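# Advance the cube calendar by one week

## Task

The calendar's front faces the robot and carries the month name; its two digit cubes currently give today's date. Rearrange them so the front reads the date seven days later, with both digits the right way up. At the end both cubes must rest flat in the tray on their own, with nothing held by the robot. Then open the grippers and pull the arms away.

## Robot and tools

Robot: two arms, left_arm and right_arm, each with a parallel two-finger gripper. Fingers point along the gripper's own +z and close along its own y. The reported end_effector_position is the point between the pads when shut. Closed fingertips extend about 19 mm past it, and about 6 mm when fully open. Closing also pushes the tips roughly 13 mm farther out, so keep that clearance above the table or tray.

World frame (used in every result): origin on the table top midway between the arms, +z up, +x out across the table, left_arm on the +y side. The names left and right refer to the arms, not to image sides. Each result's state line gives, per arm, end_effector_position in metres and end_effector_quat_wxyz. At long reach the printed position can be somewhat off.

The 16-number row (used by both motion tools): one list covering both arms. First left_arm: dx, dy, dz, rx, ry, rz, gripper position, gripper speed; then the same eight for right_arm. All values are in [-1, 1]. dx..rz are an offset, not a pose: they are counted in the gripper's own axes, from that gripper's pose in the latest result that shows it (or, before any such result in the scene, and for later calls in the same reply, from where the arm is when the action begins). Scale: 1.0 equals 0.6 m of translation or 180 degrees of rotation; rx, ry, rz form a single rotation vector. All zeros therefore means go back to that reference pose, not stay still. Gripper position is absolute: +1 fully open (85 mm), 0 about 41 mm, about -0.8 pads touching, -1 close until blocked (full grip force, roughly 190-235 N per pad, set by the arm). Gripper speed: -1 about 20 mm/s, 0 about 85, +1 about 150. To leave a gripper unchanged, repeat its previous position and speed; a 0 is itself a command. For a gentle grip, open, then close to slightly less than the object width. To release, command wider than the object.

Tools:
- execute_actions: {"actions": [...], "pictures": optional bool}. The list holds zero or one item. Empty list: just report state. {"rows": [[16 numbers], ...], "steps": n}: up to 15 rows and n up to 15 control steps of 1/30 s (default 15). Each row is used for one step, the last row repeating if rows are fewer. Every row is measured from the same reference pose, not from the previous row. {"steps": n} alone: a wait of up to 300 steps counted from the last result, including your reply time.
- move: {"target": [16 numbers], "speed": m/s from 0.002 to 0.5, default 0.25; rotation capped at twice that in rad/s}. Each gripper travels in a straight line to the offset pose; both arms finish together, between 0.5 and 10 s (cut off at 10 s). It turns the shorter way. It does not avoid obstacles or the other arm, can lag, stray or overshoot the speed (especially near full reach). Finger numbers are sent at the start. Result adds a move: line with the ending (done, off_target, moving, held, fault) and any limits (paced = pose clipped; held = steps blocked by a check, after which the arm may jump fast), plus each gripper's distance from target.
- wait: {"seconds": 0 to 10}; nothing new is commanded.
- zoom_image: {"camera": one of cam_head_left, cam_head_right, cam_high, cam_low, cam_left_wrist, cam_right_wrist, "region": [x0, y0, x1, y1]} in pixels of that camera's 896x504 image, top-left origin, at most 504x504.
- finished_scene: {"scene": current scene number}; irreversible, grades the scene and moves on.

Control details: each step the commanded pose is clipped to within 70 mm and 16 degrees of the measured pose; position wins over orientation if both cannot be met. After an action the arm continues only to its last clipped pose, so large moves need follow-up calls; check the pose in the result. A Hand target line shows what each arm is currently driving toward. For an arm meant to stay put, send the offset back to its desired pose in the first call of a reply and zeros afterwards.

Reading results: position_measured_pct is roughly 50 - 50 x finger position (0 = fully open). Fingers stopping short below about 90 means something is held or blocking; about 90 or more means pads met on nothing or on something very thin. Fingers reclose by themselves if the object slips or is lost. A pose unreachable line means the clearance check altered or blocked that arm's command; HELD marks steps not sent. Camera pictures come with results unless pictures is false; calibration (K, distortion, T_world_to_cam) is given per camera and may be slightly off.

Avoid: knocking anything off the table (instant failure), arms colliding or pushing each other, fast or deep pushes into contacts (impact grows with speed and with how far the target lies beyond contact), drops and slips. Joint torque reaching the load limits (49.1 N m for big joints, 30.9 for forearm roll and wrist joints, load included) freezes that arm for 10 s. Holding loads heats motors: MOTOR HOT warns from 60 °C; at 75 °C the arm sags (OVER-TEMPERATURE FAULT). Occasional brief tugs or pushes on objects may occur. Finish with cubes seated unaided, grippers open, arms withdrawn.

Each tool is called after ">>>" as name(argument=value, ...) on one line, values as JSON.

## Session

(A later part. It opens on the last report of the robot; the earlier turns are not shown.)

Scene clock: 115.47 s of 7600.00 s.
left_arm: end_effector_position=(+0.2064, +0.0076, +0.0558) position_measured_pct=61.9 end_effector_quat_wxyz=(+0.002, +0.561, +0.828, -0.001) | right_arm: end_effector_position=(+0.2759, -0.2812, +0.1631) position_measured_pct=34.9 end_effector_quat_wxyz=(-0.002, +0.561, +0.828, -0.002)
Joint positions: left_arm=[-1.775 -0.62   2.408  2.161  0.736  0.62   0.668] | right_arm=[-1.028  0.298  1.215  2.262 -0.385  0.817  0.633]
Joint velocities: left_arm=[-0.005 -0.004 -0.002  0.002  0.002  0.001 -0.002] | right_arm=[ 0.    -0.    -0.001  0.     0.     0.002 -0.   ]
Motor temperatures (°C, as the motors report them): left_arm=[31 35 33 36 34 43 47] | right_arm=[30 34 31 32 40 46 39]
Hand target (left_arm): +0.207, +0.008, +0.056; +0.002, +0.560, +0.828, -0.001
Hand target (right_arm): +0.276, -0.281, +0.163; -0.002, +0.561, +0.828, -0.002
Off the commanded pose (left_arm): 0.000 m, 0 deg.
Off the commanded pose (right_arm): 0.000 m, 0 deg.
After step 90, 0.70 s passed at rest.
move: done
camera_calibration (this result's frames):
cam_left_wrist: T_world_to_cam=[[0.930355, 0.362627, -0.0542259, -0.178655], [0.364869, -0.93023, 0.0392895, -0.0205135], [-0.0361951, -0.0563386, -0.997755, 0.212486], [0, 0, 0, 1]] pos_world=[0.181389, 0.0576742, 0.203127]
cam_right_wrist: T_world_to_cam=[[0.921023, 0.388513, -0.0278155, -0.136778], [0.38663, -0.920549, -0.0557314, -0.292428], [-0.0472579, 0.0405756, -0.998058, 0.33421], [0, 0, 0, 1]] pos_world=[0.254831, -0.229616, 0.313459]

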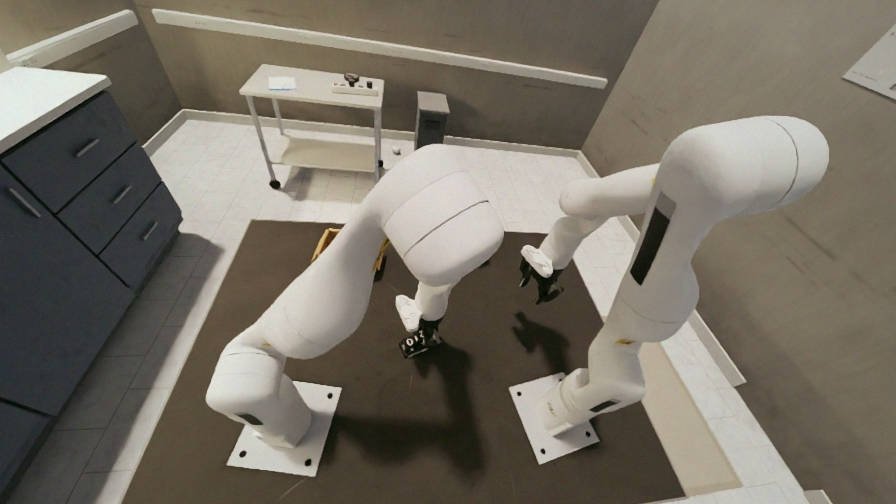

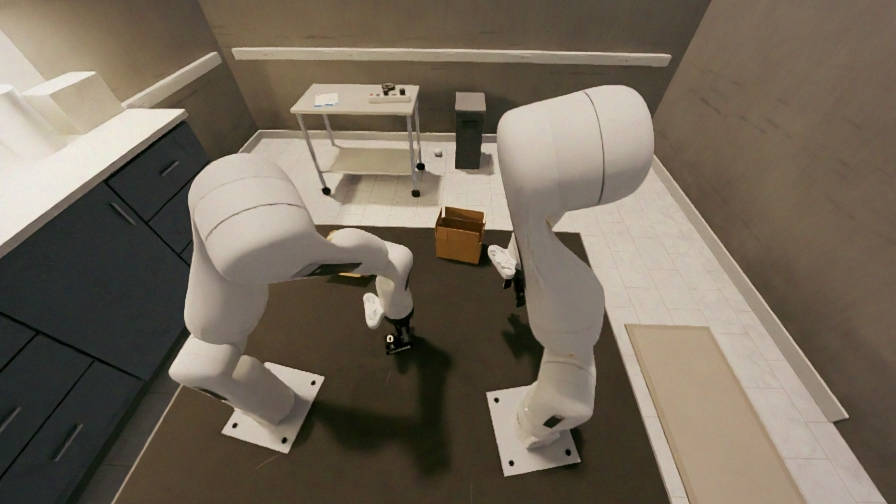

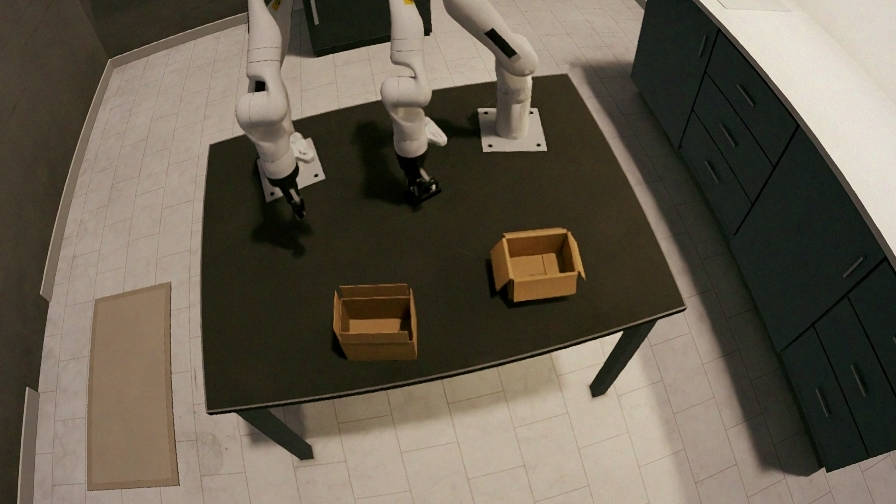

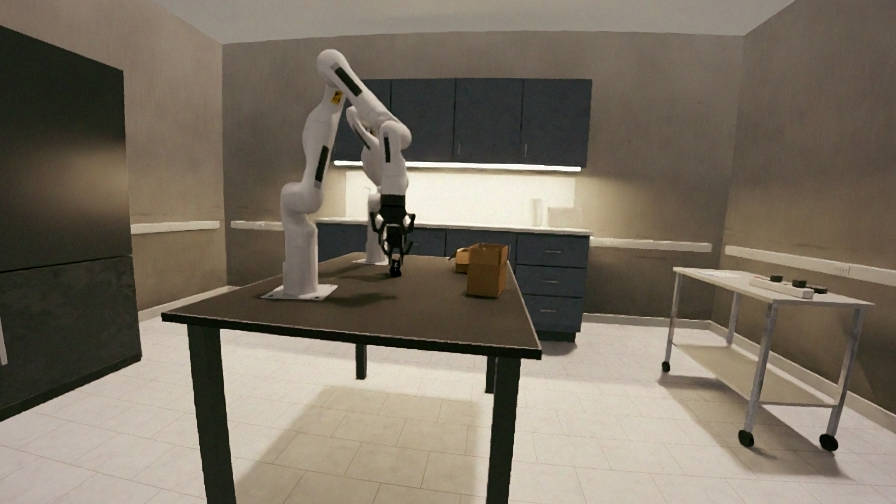

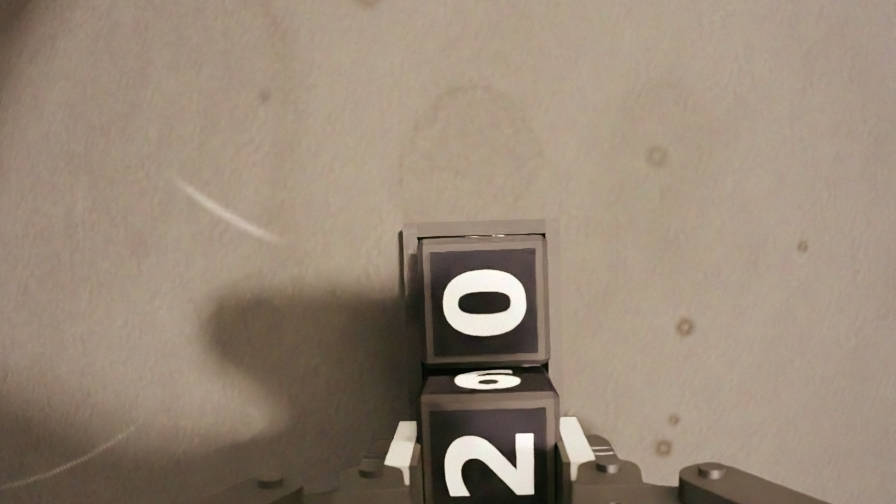

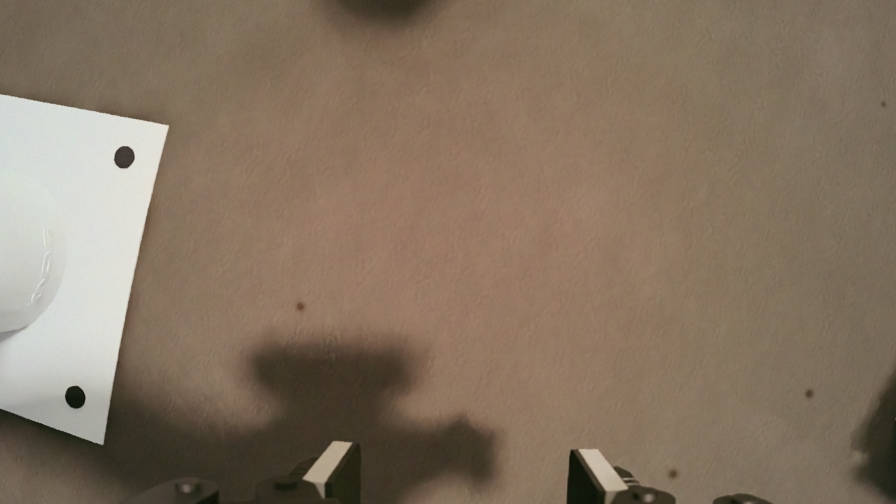

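>>> move(target=[0.0025,-0.001,0.0135,0,0,0,-1,0,0,0,0,0,0,0,0.3,0], speed=0.02)

Scene clock: 118.93 s of 7600.00 s.
left_arm: end_effector_position=(+0.2052, +0.0087, +0.0477) position_measured_pct=61.9 end_effector_quat_wxyz=(+0.002, +0.561, +0.828, -0.002) | right_arm: end_effector_position=(+0.2759, -0.2812, +0.1631) position_measured_pct=34.9 end_effector_quat_wxyz=(-0.002, +0.561, +0.828, -0.002)
Joint positions: left_arm=[-1.791 -0.635  2.432  2.171  0.763  0.595  0.645] | right_arm=[-1.028  0.298  1.215  2.262 -0.385  0.817  0.633]
Joint velocities: left_arm=[-0.002 -0.001 -0.002 -0.    -0.001 -0.    -0.   ] | right_arm=[-0.001  0.    -0.    -0.    -0.     0.001  0.   ]
Motor temperatures (°C, as the motors report them): left_arm=[31 35 33 36 34 43 47] | right_arm=[30 34 31 32 40 46 39]
Hand target (left_arm): +0.205, +0.009, +0.048; +0.002, +0.561, +0.828, -0.001
Hand target (right_arm): +0.276, -0.281, +0.163; -0.002, +0.561, +0.828, -0.002
Off the commanded pose (left_arm): 0.000 m, 0 deg.
Off the commanded pose (right_arm): 0.000 m, 0 deg.
move: done
camera_calibration (this result's frames):
cam_left_wrist: T_world_to_cam=[[0.930445, 0.362389, -0.0542795, -0.178416], [0.364639, -0.930313, 0.0394493, -0.0187693], [-0.0362009, -0.0564978, -0.997746, 0.20445], [0, 0, 0, 1]] pos_world=[0.180251, 0.0587455, 0.195045]
cam_right_wrist: T_world_to_cam=[[0.921023, 0.388514, -0.0278134, -0.136779], [0.386631, -0.920549, -0.0557297, -0.292429], [-0.0472553, 0.0405748, -0.998058, 0.33421], [0, 0, 0, 1]] pos_world=[0.254832, -0.229616, 0.31346]

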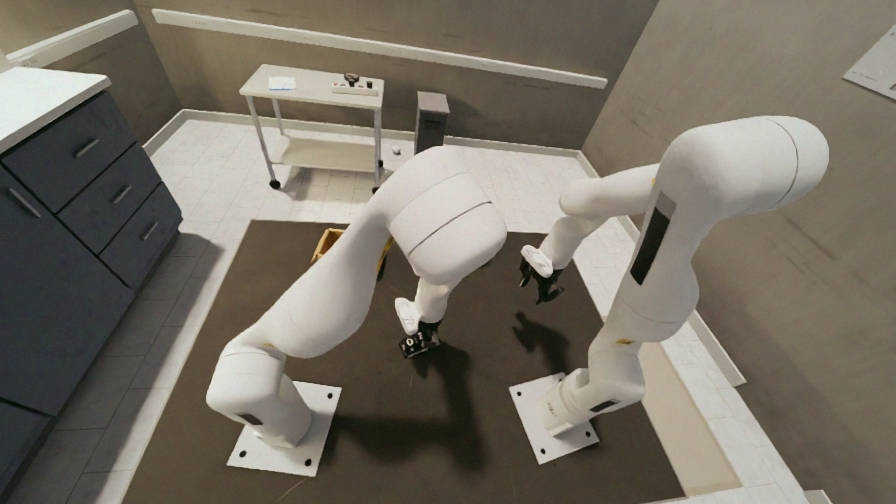

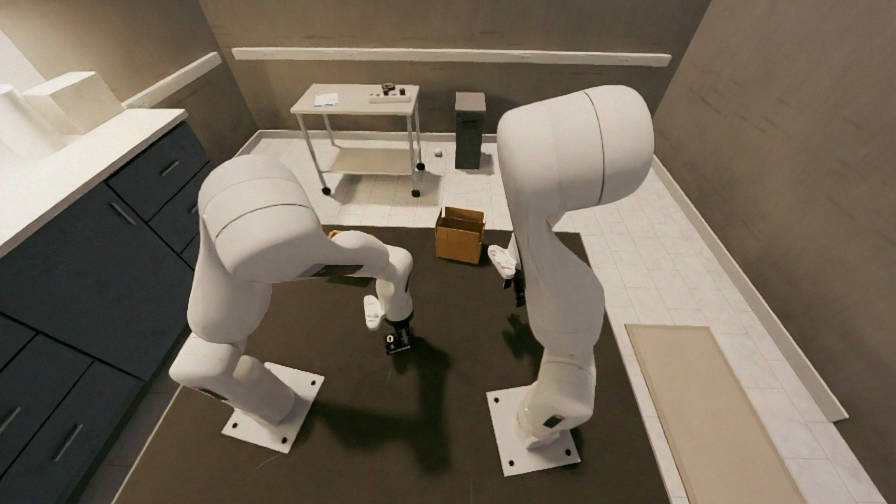

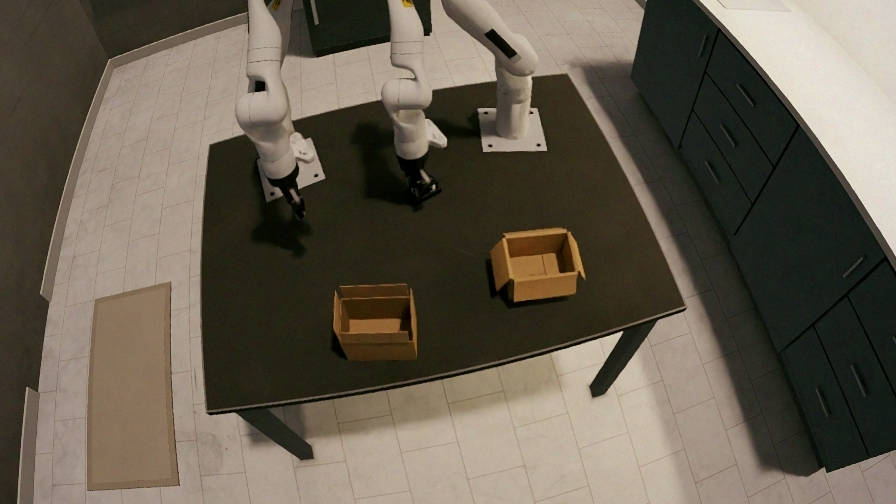

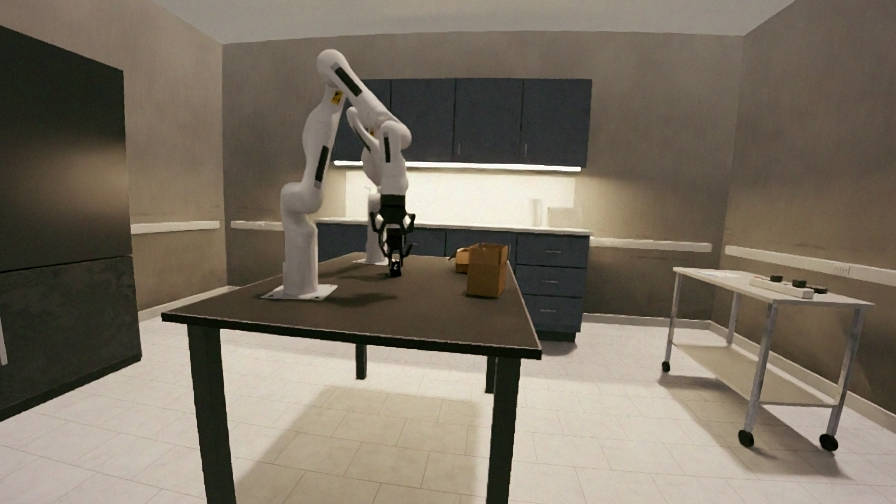

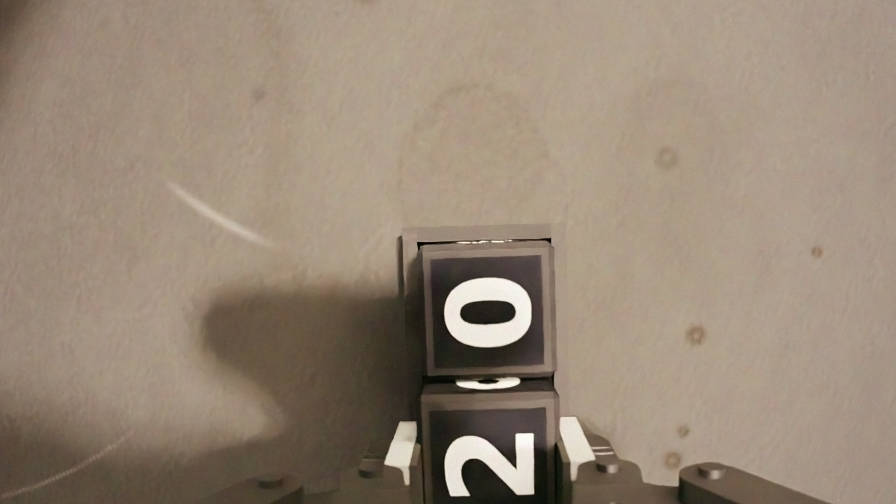

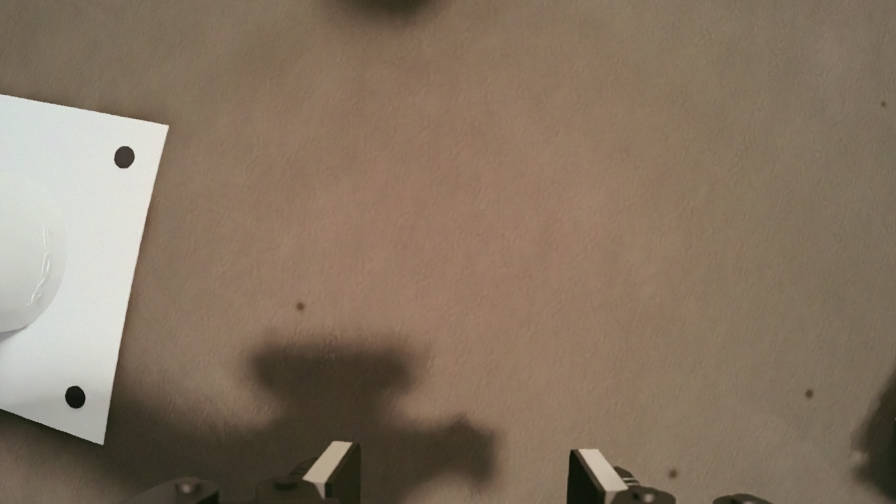

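>>> move(target=[0.0015,0,0.016,0,0,0,-1,0,0,0,0,0,0,0,0.3,0], speed=0.015)

Scene clock: 121.97 s of 7600.00 s.
left_arm: end_effector_position=(+0.2048, +0.0094, +0.0382) position_measured_pct=61.9 end_effector_quat_wxyz=(+0.002, +0.561, +0.828, -0.002) | right_arm: end_effector_position=(+0.2759, -0.2812, +0.1631) position_measured_pct=34.9 end_effector_quat_wxyz=(-0.002, +0.561, +0.828, -0.002)
Joint positions: left_arm=[-1.813 -0.653  2.461  2.179  0.795  0.567  0.617] | right_arm=[-1.028  0.298  1.215  2.262 -0.385  0.817  0.633]
Joint velocities: left_arm=[-0.003 -0.001 -0.001  0.001 -0.002 -0.     0.   ] | right_arm=[-0. -0.  0.  0. -0. -0.  0.]
Motor temperatures (°C, as the motors report them): left_arm=[31 35 33 36 34 43 47] | right_arm=[30 34 31 32 40 46 39]
Hand target (left_arm): +0.205, +0.009, +0.038; +0.002, +0.561, +0.828, -0.002
Hand target (right_arm): +0.276, -0.281, +0.163; -0.002, +0.561, +0.828, -0.002
Off the commanded pose (left_arm): 0.000 m, 0 deg.
Off the commanded pose (right_arm): 0.000 m, 0 deg.
move: done
camera_calibration (this result's frames):
cam_left_wrist: T_world_to_cam=[[0.930536, 0.362148, -0.0543286, -0.178863], [0.364407, -0.930396, 0.039623, -0.0175768], [-0.0361978, -0.0566684, -0.997737, 0.19493], [0, 0, 0, 1]] pos_world=[0.1799, 0.059468, 0.185468]
cam_right_wrist: T_world_to_cam=[[0.921023, 0.388514, -0.027811, -0.13678], [0.386631, -0.920549, -0.0557278, -0.29243], [-0.0472524, 0.0405739, -0.998059, 0.334209], [0, 0, 0, 1]] pos_world=[0.254833, -0.229615, 0.31346]

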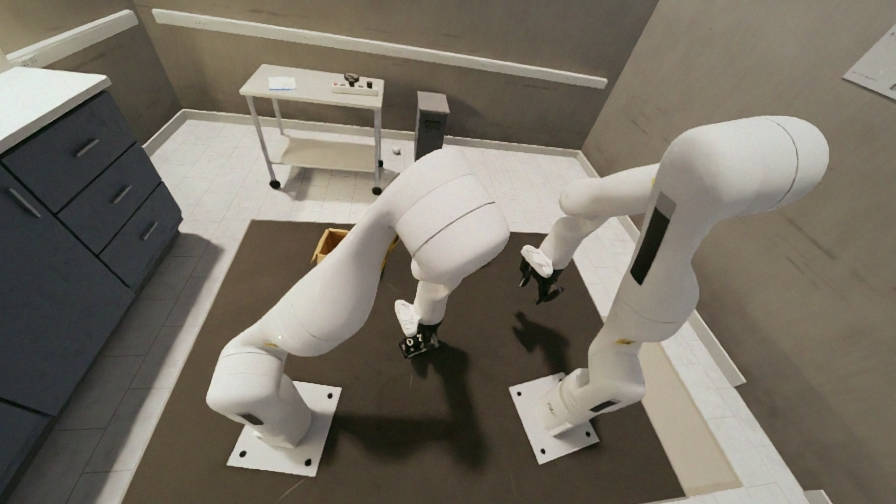

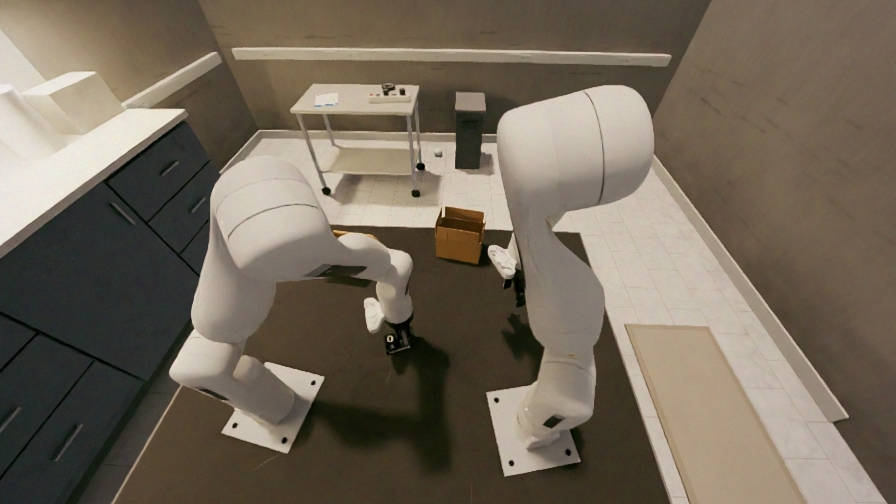

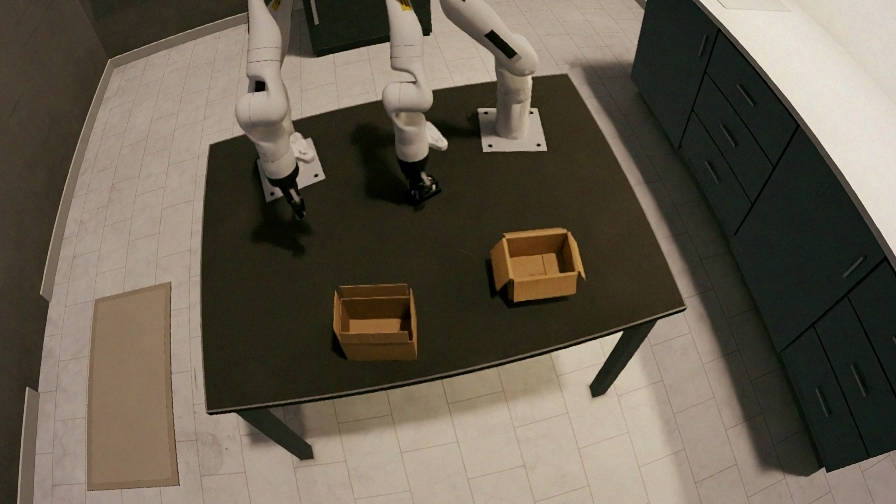

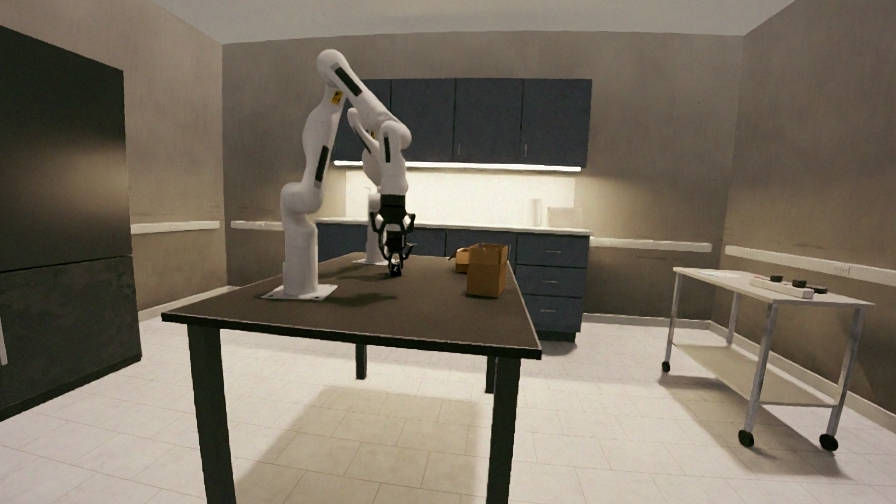

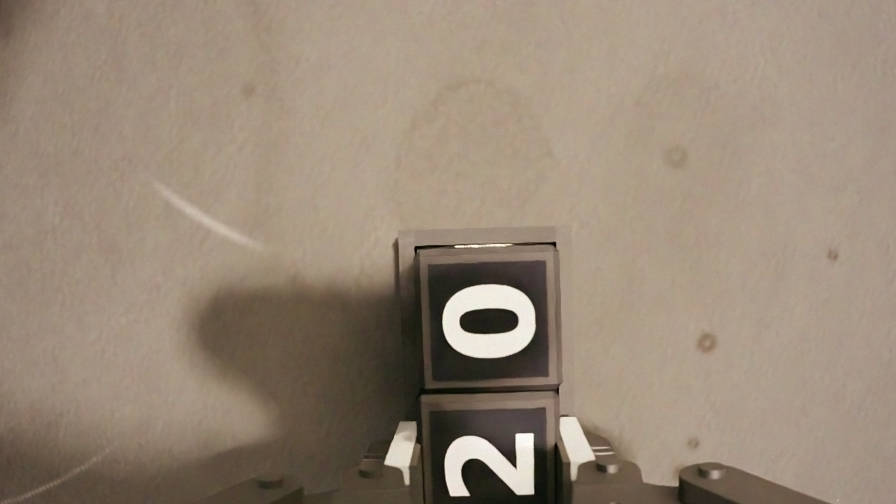

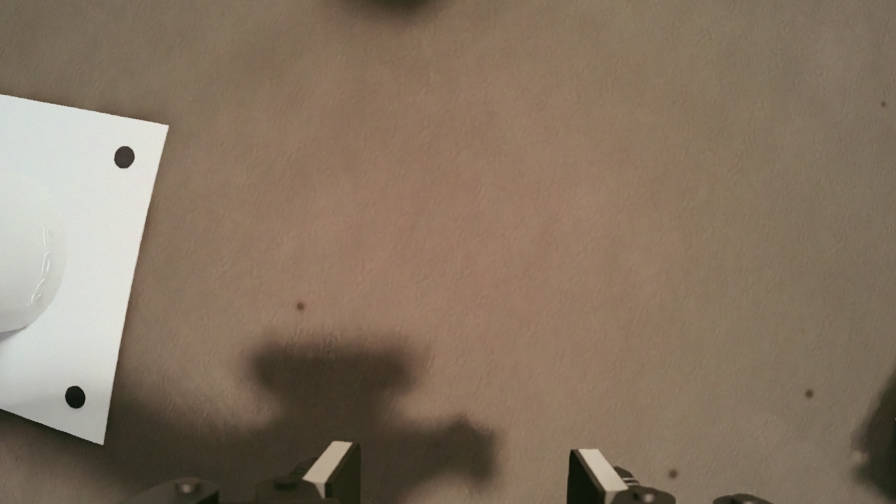

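In with a small gap. Release and clear.

>>> execute_actions(actions=[{"rows":[[0,0,0,0,0,0,0.3,0,0,0,0,0,0,0,0.3,0]],"steps":10}], pictures=false)

>>> move(target=[0,0,-0.11,0,0,0,0.3,0,0,0,0,0,0,0,0.3,0], speed=0.15)

>>> move(target=[0.4,0.25,-0.1,0,0,0,0.3,0,0,0,0,0,0,0,0.3,0], speed=0.3)

>>> zoom_image(camera="cam_head_right", region=[370,320,430,365])

>>> zoom_image(camera="cam_high", region=[390,165,460,215])

Scene clock: 124.37 s of 7600.00 s.
left_arm: end_effector_position=(+0.2048, +0.0094, +0.0382) position_measured_pct=40.1 end_effector_quat_wxyz=(+0.002, +0.561, +0.828, -0.002) | right_arm: end_effector_position=(+0.2759, -0.2812, +0.1631) position_measured_pct=34.9 end_effector_quat_wxyz=(-0.002, +0.561, +0.828, -0.002)
Joint positions: left_arm=[-1.813 -0.653  2.461  2.179  0.795  0.567  0.617] | right_arm=[-1.028  0.298  1.215  2.262 -0.385  0.817  0.633]
Joint velocities: left_arm=[-0.     0.     0.     0.    -0.001  0.     0.   ] | right_arm=[-0.001 -0.    -0.    -0.     0.    -0.002 -0.   ]
Motor temperatures (°C, as the motors report them): left_arm=[31 35 33 36 34 43 47] | right_arm=[30 34 31 32 40 46 39]
Hand target (left_arm): +0.205, +0.009, +0.038; +0.002, +0.561, +0.828, -0.002
Hand target (right_arm): +0.276, -0.281, +0.163; -0.002, +0.561, +0.828, -0.002
Off the commanded pose (left_arm): 0.000 m, 0 deg.
Off the commanded pose (right_arm): 0.000 m, 0 deg.
Steps of this call (steps 1 to 62: nothing new was sent; steps 63 to 72: all 10 steps of this action). Readings (end_effector_position | what the end effector reports):
63: left_arm (+0.2049, +0.0094, +0.0381) | right_arm (+0.2759, -0.2812, +0.1631) | left_arm position_measured_pct=61.9 | right_arm position_measured_pct=34.9
64: left_arm (+0.2049, +0.0094, +0.0381) | right_arm (+0.2759, -0.2812, +0.1631) | left_arm position_measured_pct=61.9 | right_arm position_measured_pct=34.9
66: left_arm (+0.2048, +0.0094, +0.0382) | right_arm (+0.2759, -0.2812, +0.1631) | left_arm position_measured_pct=57.1 | right_arm position_measured_pct=34.9
70: left_arm (+0.2048, +0.0094, +0.0382) | right_arm (+0.2759, -0.2812, +0.1631) | left_arm position_measured_pct=46.0 | right_arm position_measured_pct=34.9
72: the state above

Scene clock: 125.57 s of 7600.00 s.
left_arm: end_effector_position=(+0.2047, +0.0100, +0.1041) position_measured_pct=34.9 end_effector_quat_wxyz=(+0.002, +0.561, +0.828, -0.001) | right_arm: end_effector_position=(+0.2759, -0.2812, +0.1631) position_measured_pct=34.9 end_effector_quat_wxyz=(-0.002, +0.561, +0.828, -0.002)
Joint positions: left_arm=[-1.681 -0.514  2.293  2.126  0.58   0.741  0.8  ] | right_arm=[-1.028  0.298  1.215  2.262 -0.385  0.817  0.633]
Joint velocities: left_arm=[ 0.004  0.004  0.002  0.002 -0.001 -0.001  0.002] | right_arm=[ 0.  0.  0. -0.  0. -0.  0.]
Motor temperatures (°C, as the motors report them): left_arm=[31 35 33 36 34 43 47] | right_arm=[30 34 31 32 40 46 39]
Hand target (left_arm): +0.205, +0.010, +0.104; +0.002, +0.561, +0.828, -0.001
Hand target (right_arm): +0.276, -0.281, +0.163; -0.002, +0.561, +0.828, -0.002
Off the commanded pose (left_arm): 0.000 m, 0 deg.
Off the commanded pose (right_arm): 0.000 m, 0 deg.
move: done
camera_calibration (this result's frames):
cam_left_wrist: T_world_to_cam=[[0.930329, 0.362704, -0.0541674, -0.175377], [0.36493, -0.93022, 0.0389611, -0.0195878], [-0.0362562, -0.0560139, -0.997771, 0.26073], [0, 0, 0, 1]] pos_world=[0.179759, 0.0599933, 0.251413]
cam_right_wrist: T_world_to_cam=[[0.921023, 0.388515, -0.0278064, -0.136784], [0.386632, -0.920549, -0.0557242, -0.292432], [-0.0472468, 0.0405724, -0.998059, 0.334208], [0, 0, 0, 1]] pos_world=[0.254835, -0.229615, 0.31346]

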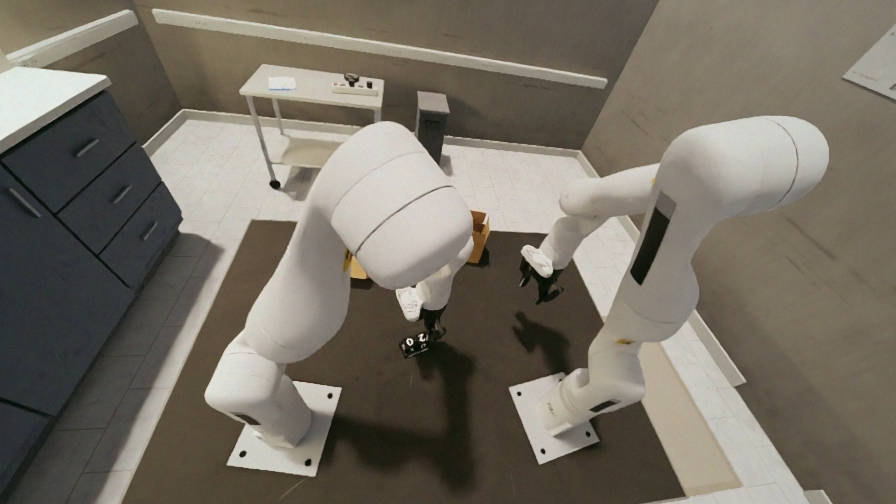

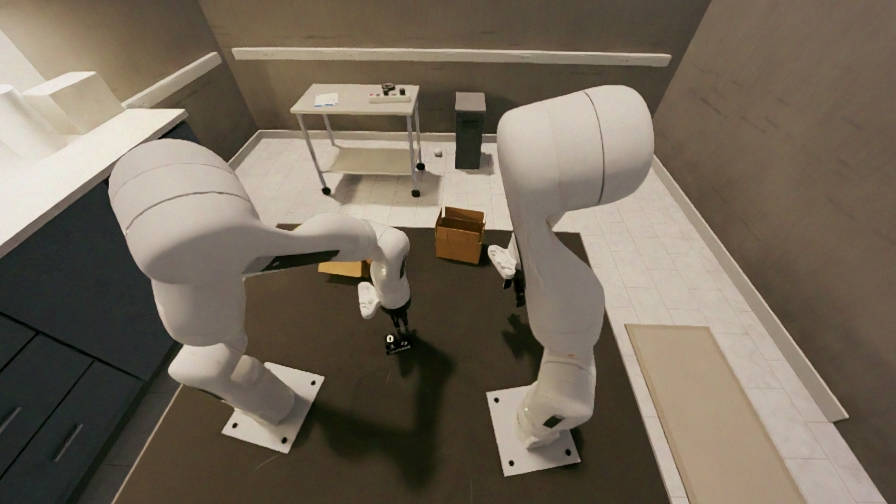

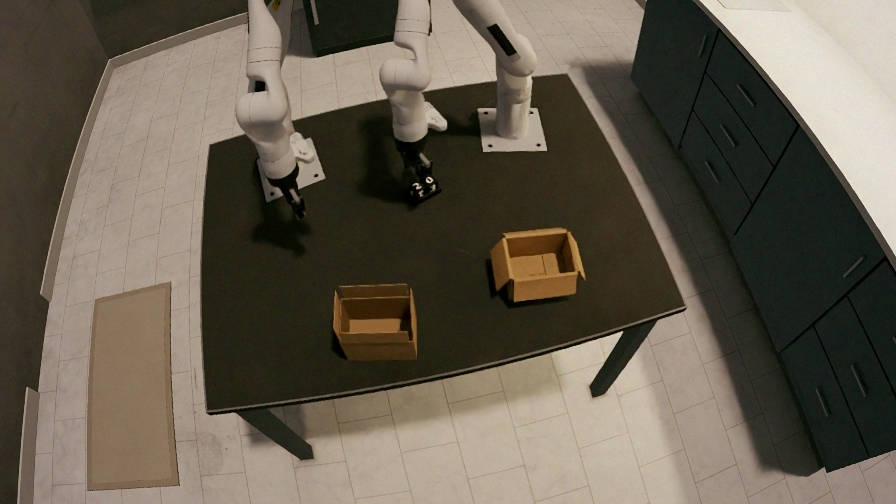

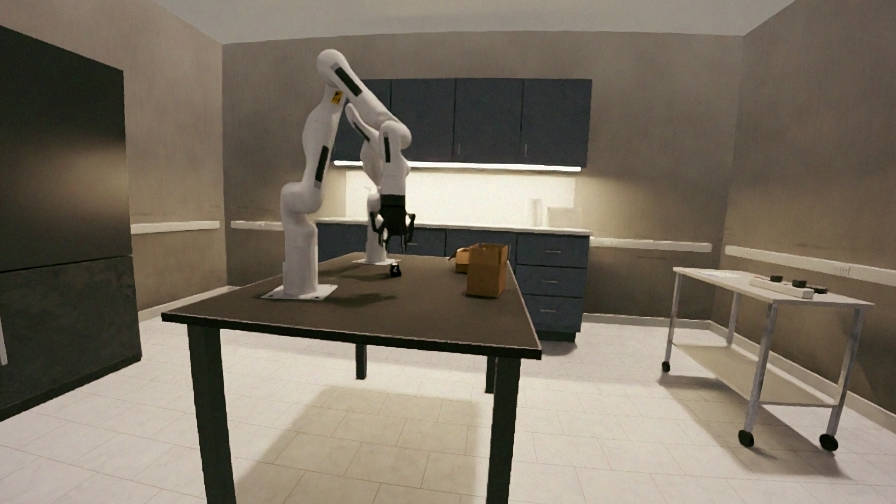

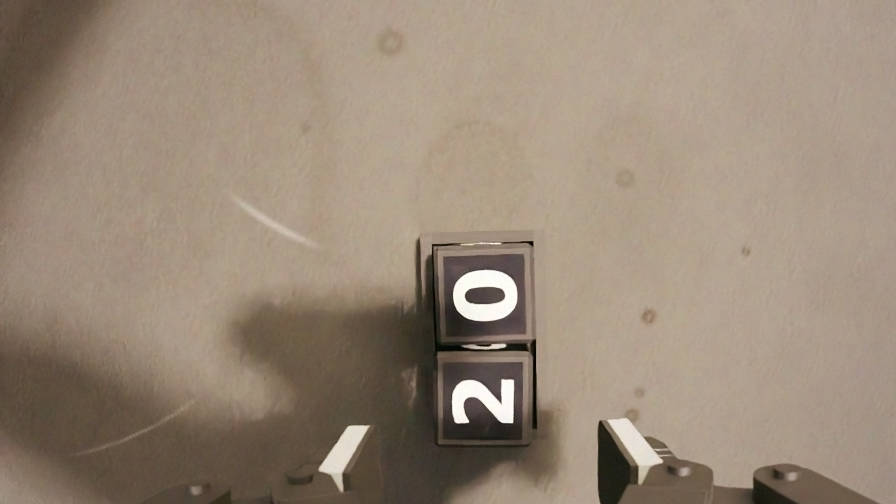

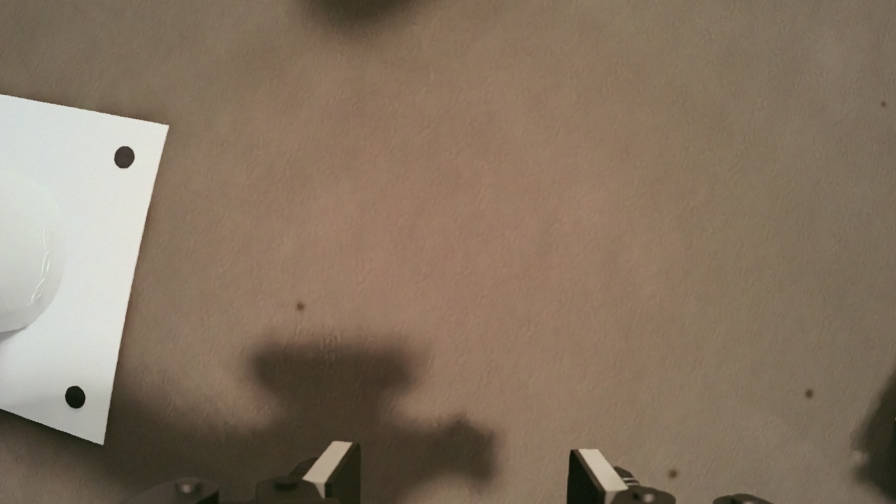

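Scene clock: 127.00 s of 7600.00 s.
left_arm: end_effector_position=(+0.2555, +0.2887, +0.1627) position_measured_pct=34.9 end_effector_quat_wxyz=(+0.002, +0.561, +0.828, -0.001) | right_arm: end_effector_position=(+0.2759, -0.2812, +0.1631) position_measured_pct=34.9 end_effector_quat_wxyz=(-0.002, +0.561, +0.828, -0.002)
Joint positions: left_arm=[-2.05  -0.056  1.881  2.377  0.085  0.748  0.337] | right_arm=[-1.028  0.298  1.215  2.262 -0.385  0.817  0.633]
Joint velocities: left_arm=[ 0.     0.01  -0.004  0.     0.    -0.     0.002] | right_arm=[ 0.001  0.     0.    -0.    -0.    -0.001  0.   ]
Motor temperatures (°C, as the motors report them): left_arm=[31 35 33 36 34 43 47] | right_arm=[30 34 31 32 40 46 39]
Hand target (left_arm): +0.256, +0.289, +0.163; +0.002, +0.561, +0.828, -0.002
Hand target (right_arm): +0.276, -0.281, +0.163; -0.002, +0.561, +0.828, -0.002
Off the commanded pose (left_arm): 0.001 m, 0 deg.
Off the commanded pose (right_arm): 0.000 m, 0 deg.
move: done
camera_calibration (this result's frames):
cam_left_wrist: T_world_to_cam=[[0.930229, 0.362893, -0.0546172, -0.320465], [0.365122, -0.930169, 0.0383527, 0.218867], [-0.0368853, -0.0556188, -0.997771, 0.336735], [0, 0, 0, 1]] pos_world=[0.230613, 0.338606, 0.310088]
cam_right_wrist: T_world_to_cam=[[0.921023, 0.388515, -0.0278041, -0.136785], [0.386633, -0.920549, -0.0557226, -0.292433], [-0.0472441, 0.0405718, -0.998059, 0.334207], [0, 0, 0, 1]] pos_world=[0.254836, -0.229615, 0.313461]

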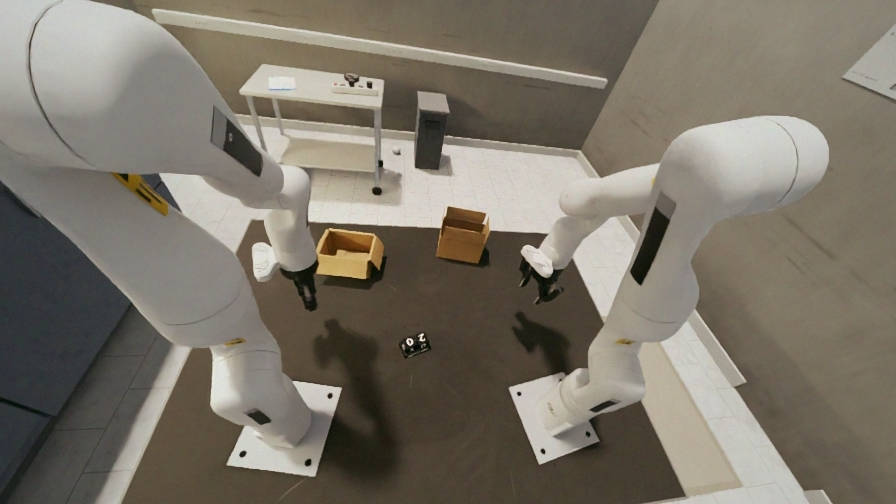

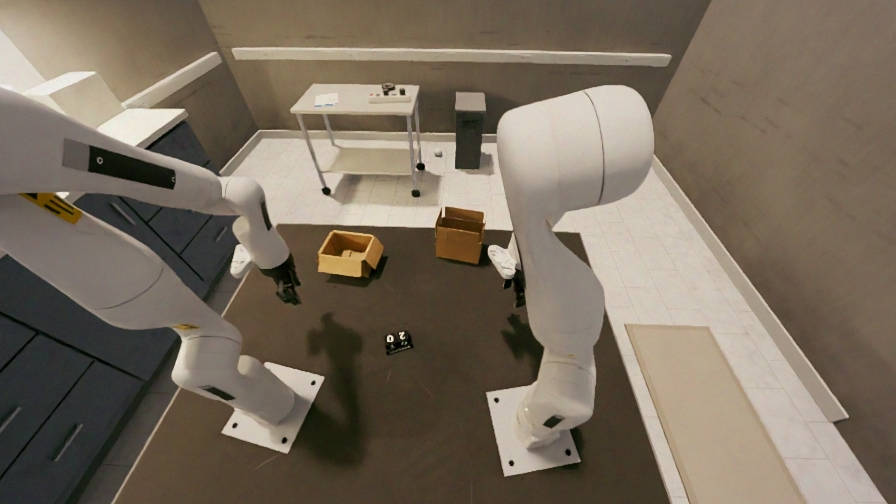

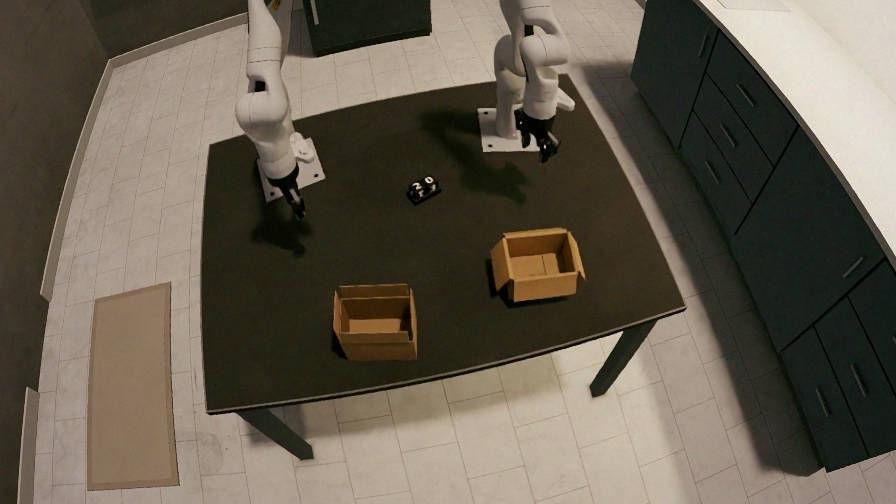

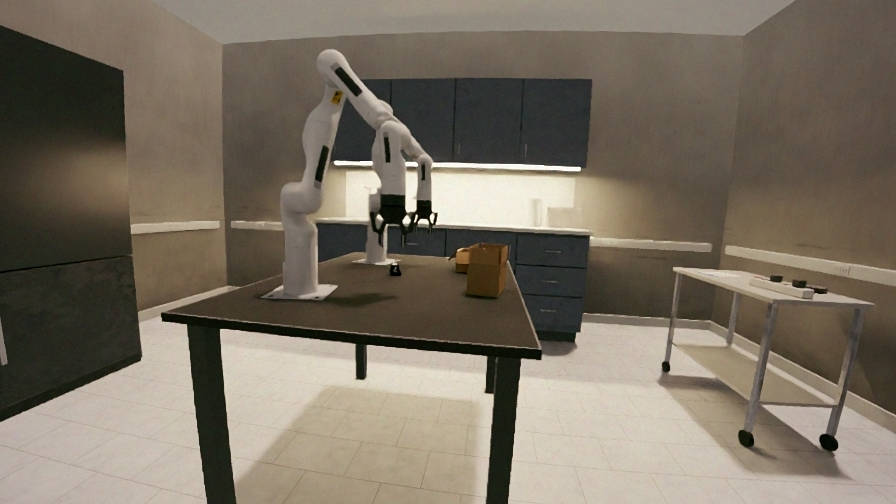

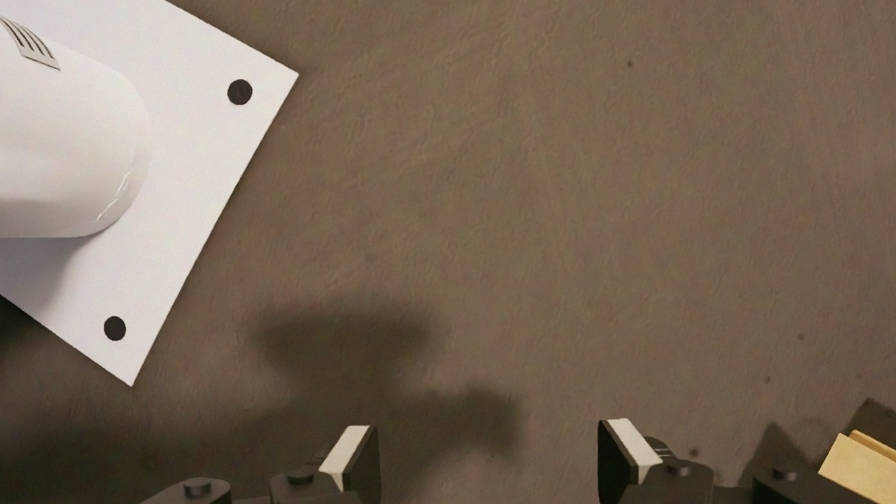

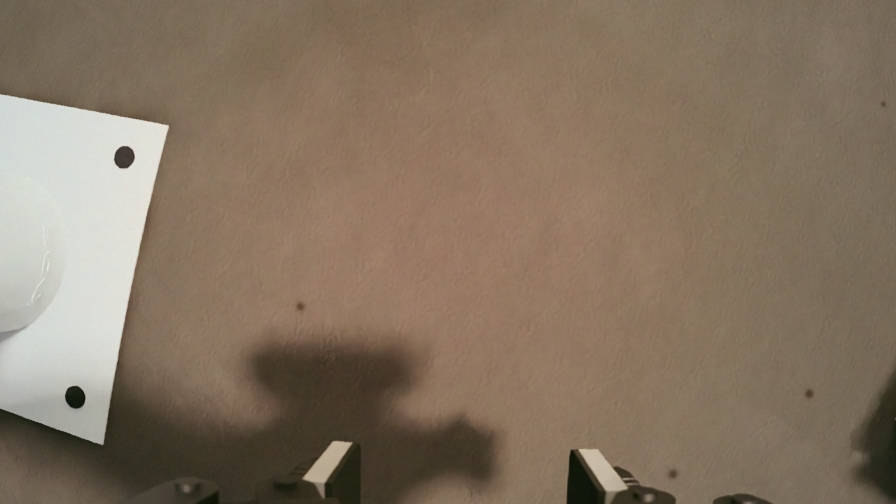

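Region (370, 320, 430, 365) of cam_head_right's 896x504 image, scaled by 8.400, with more detail than that image has; it fills the top 378 rows of this view, and the rest is white.

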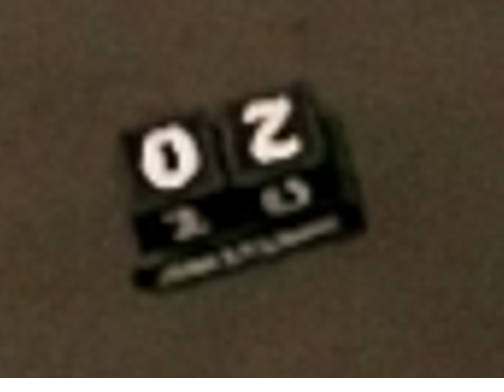

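Region (390, 165, 460, 215) of cam_high's 896x504 image, scaled by 7.200, with more detail than that image has; it fills the top 360 rows of this view, and the rest is white.

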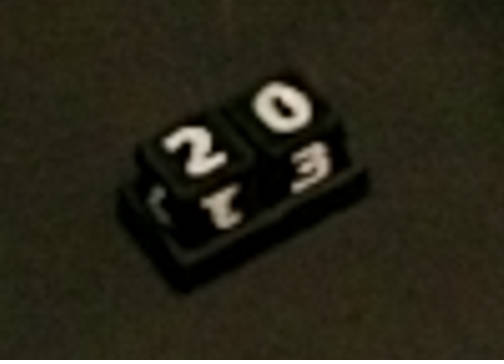

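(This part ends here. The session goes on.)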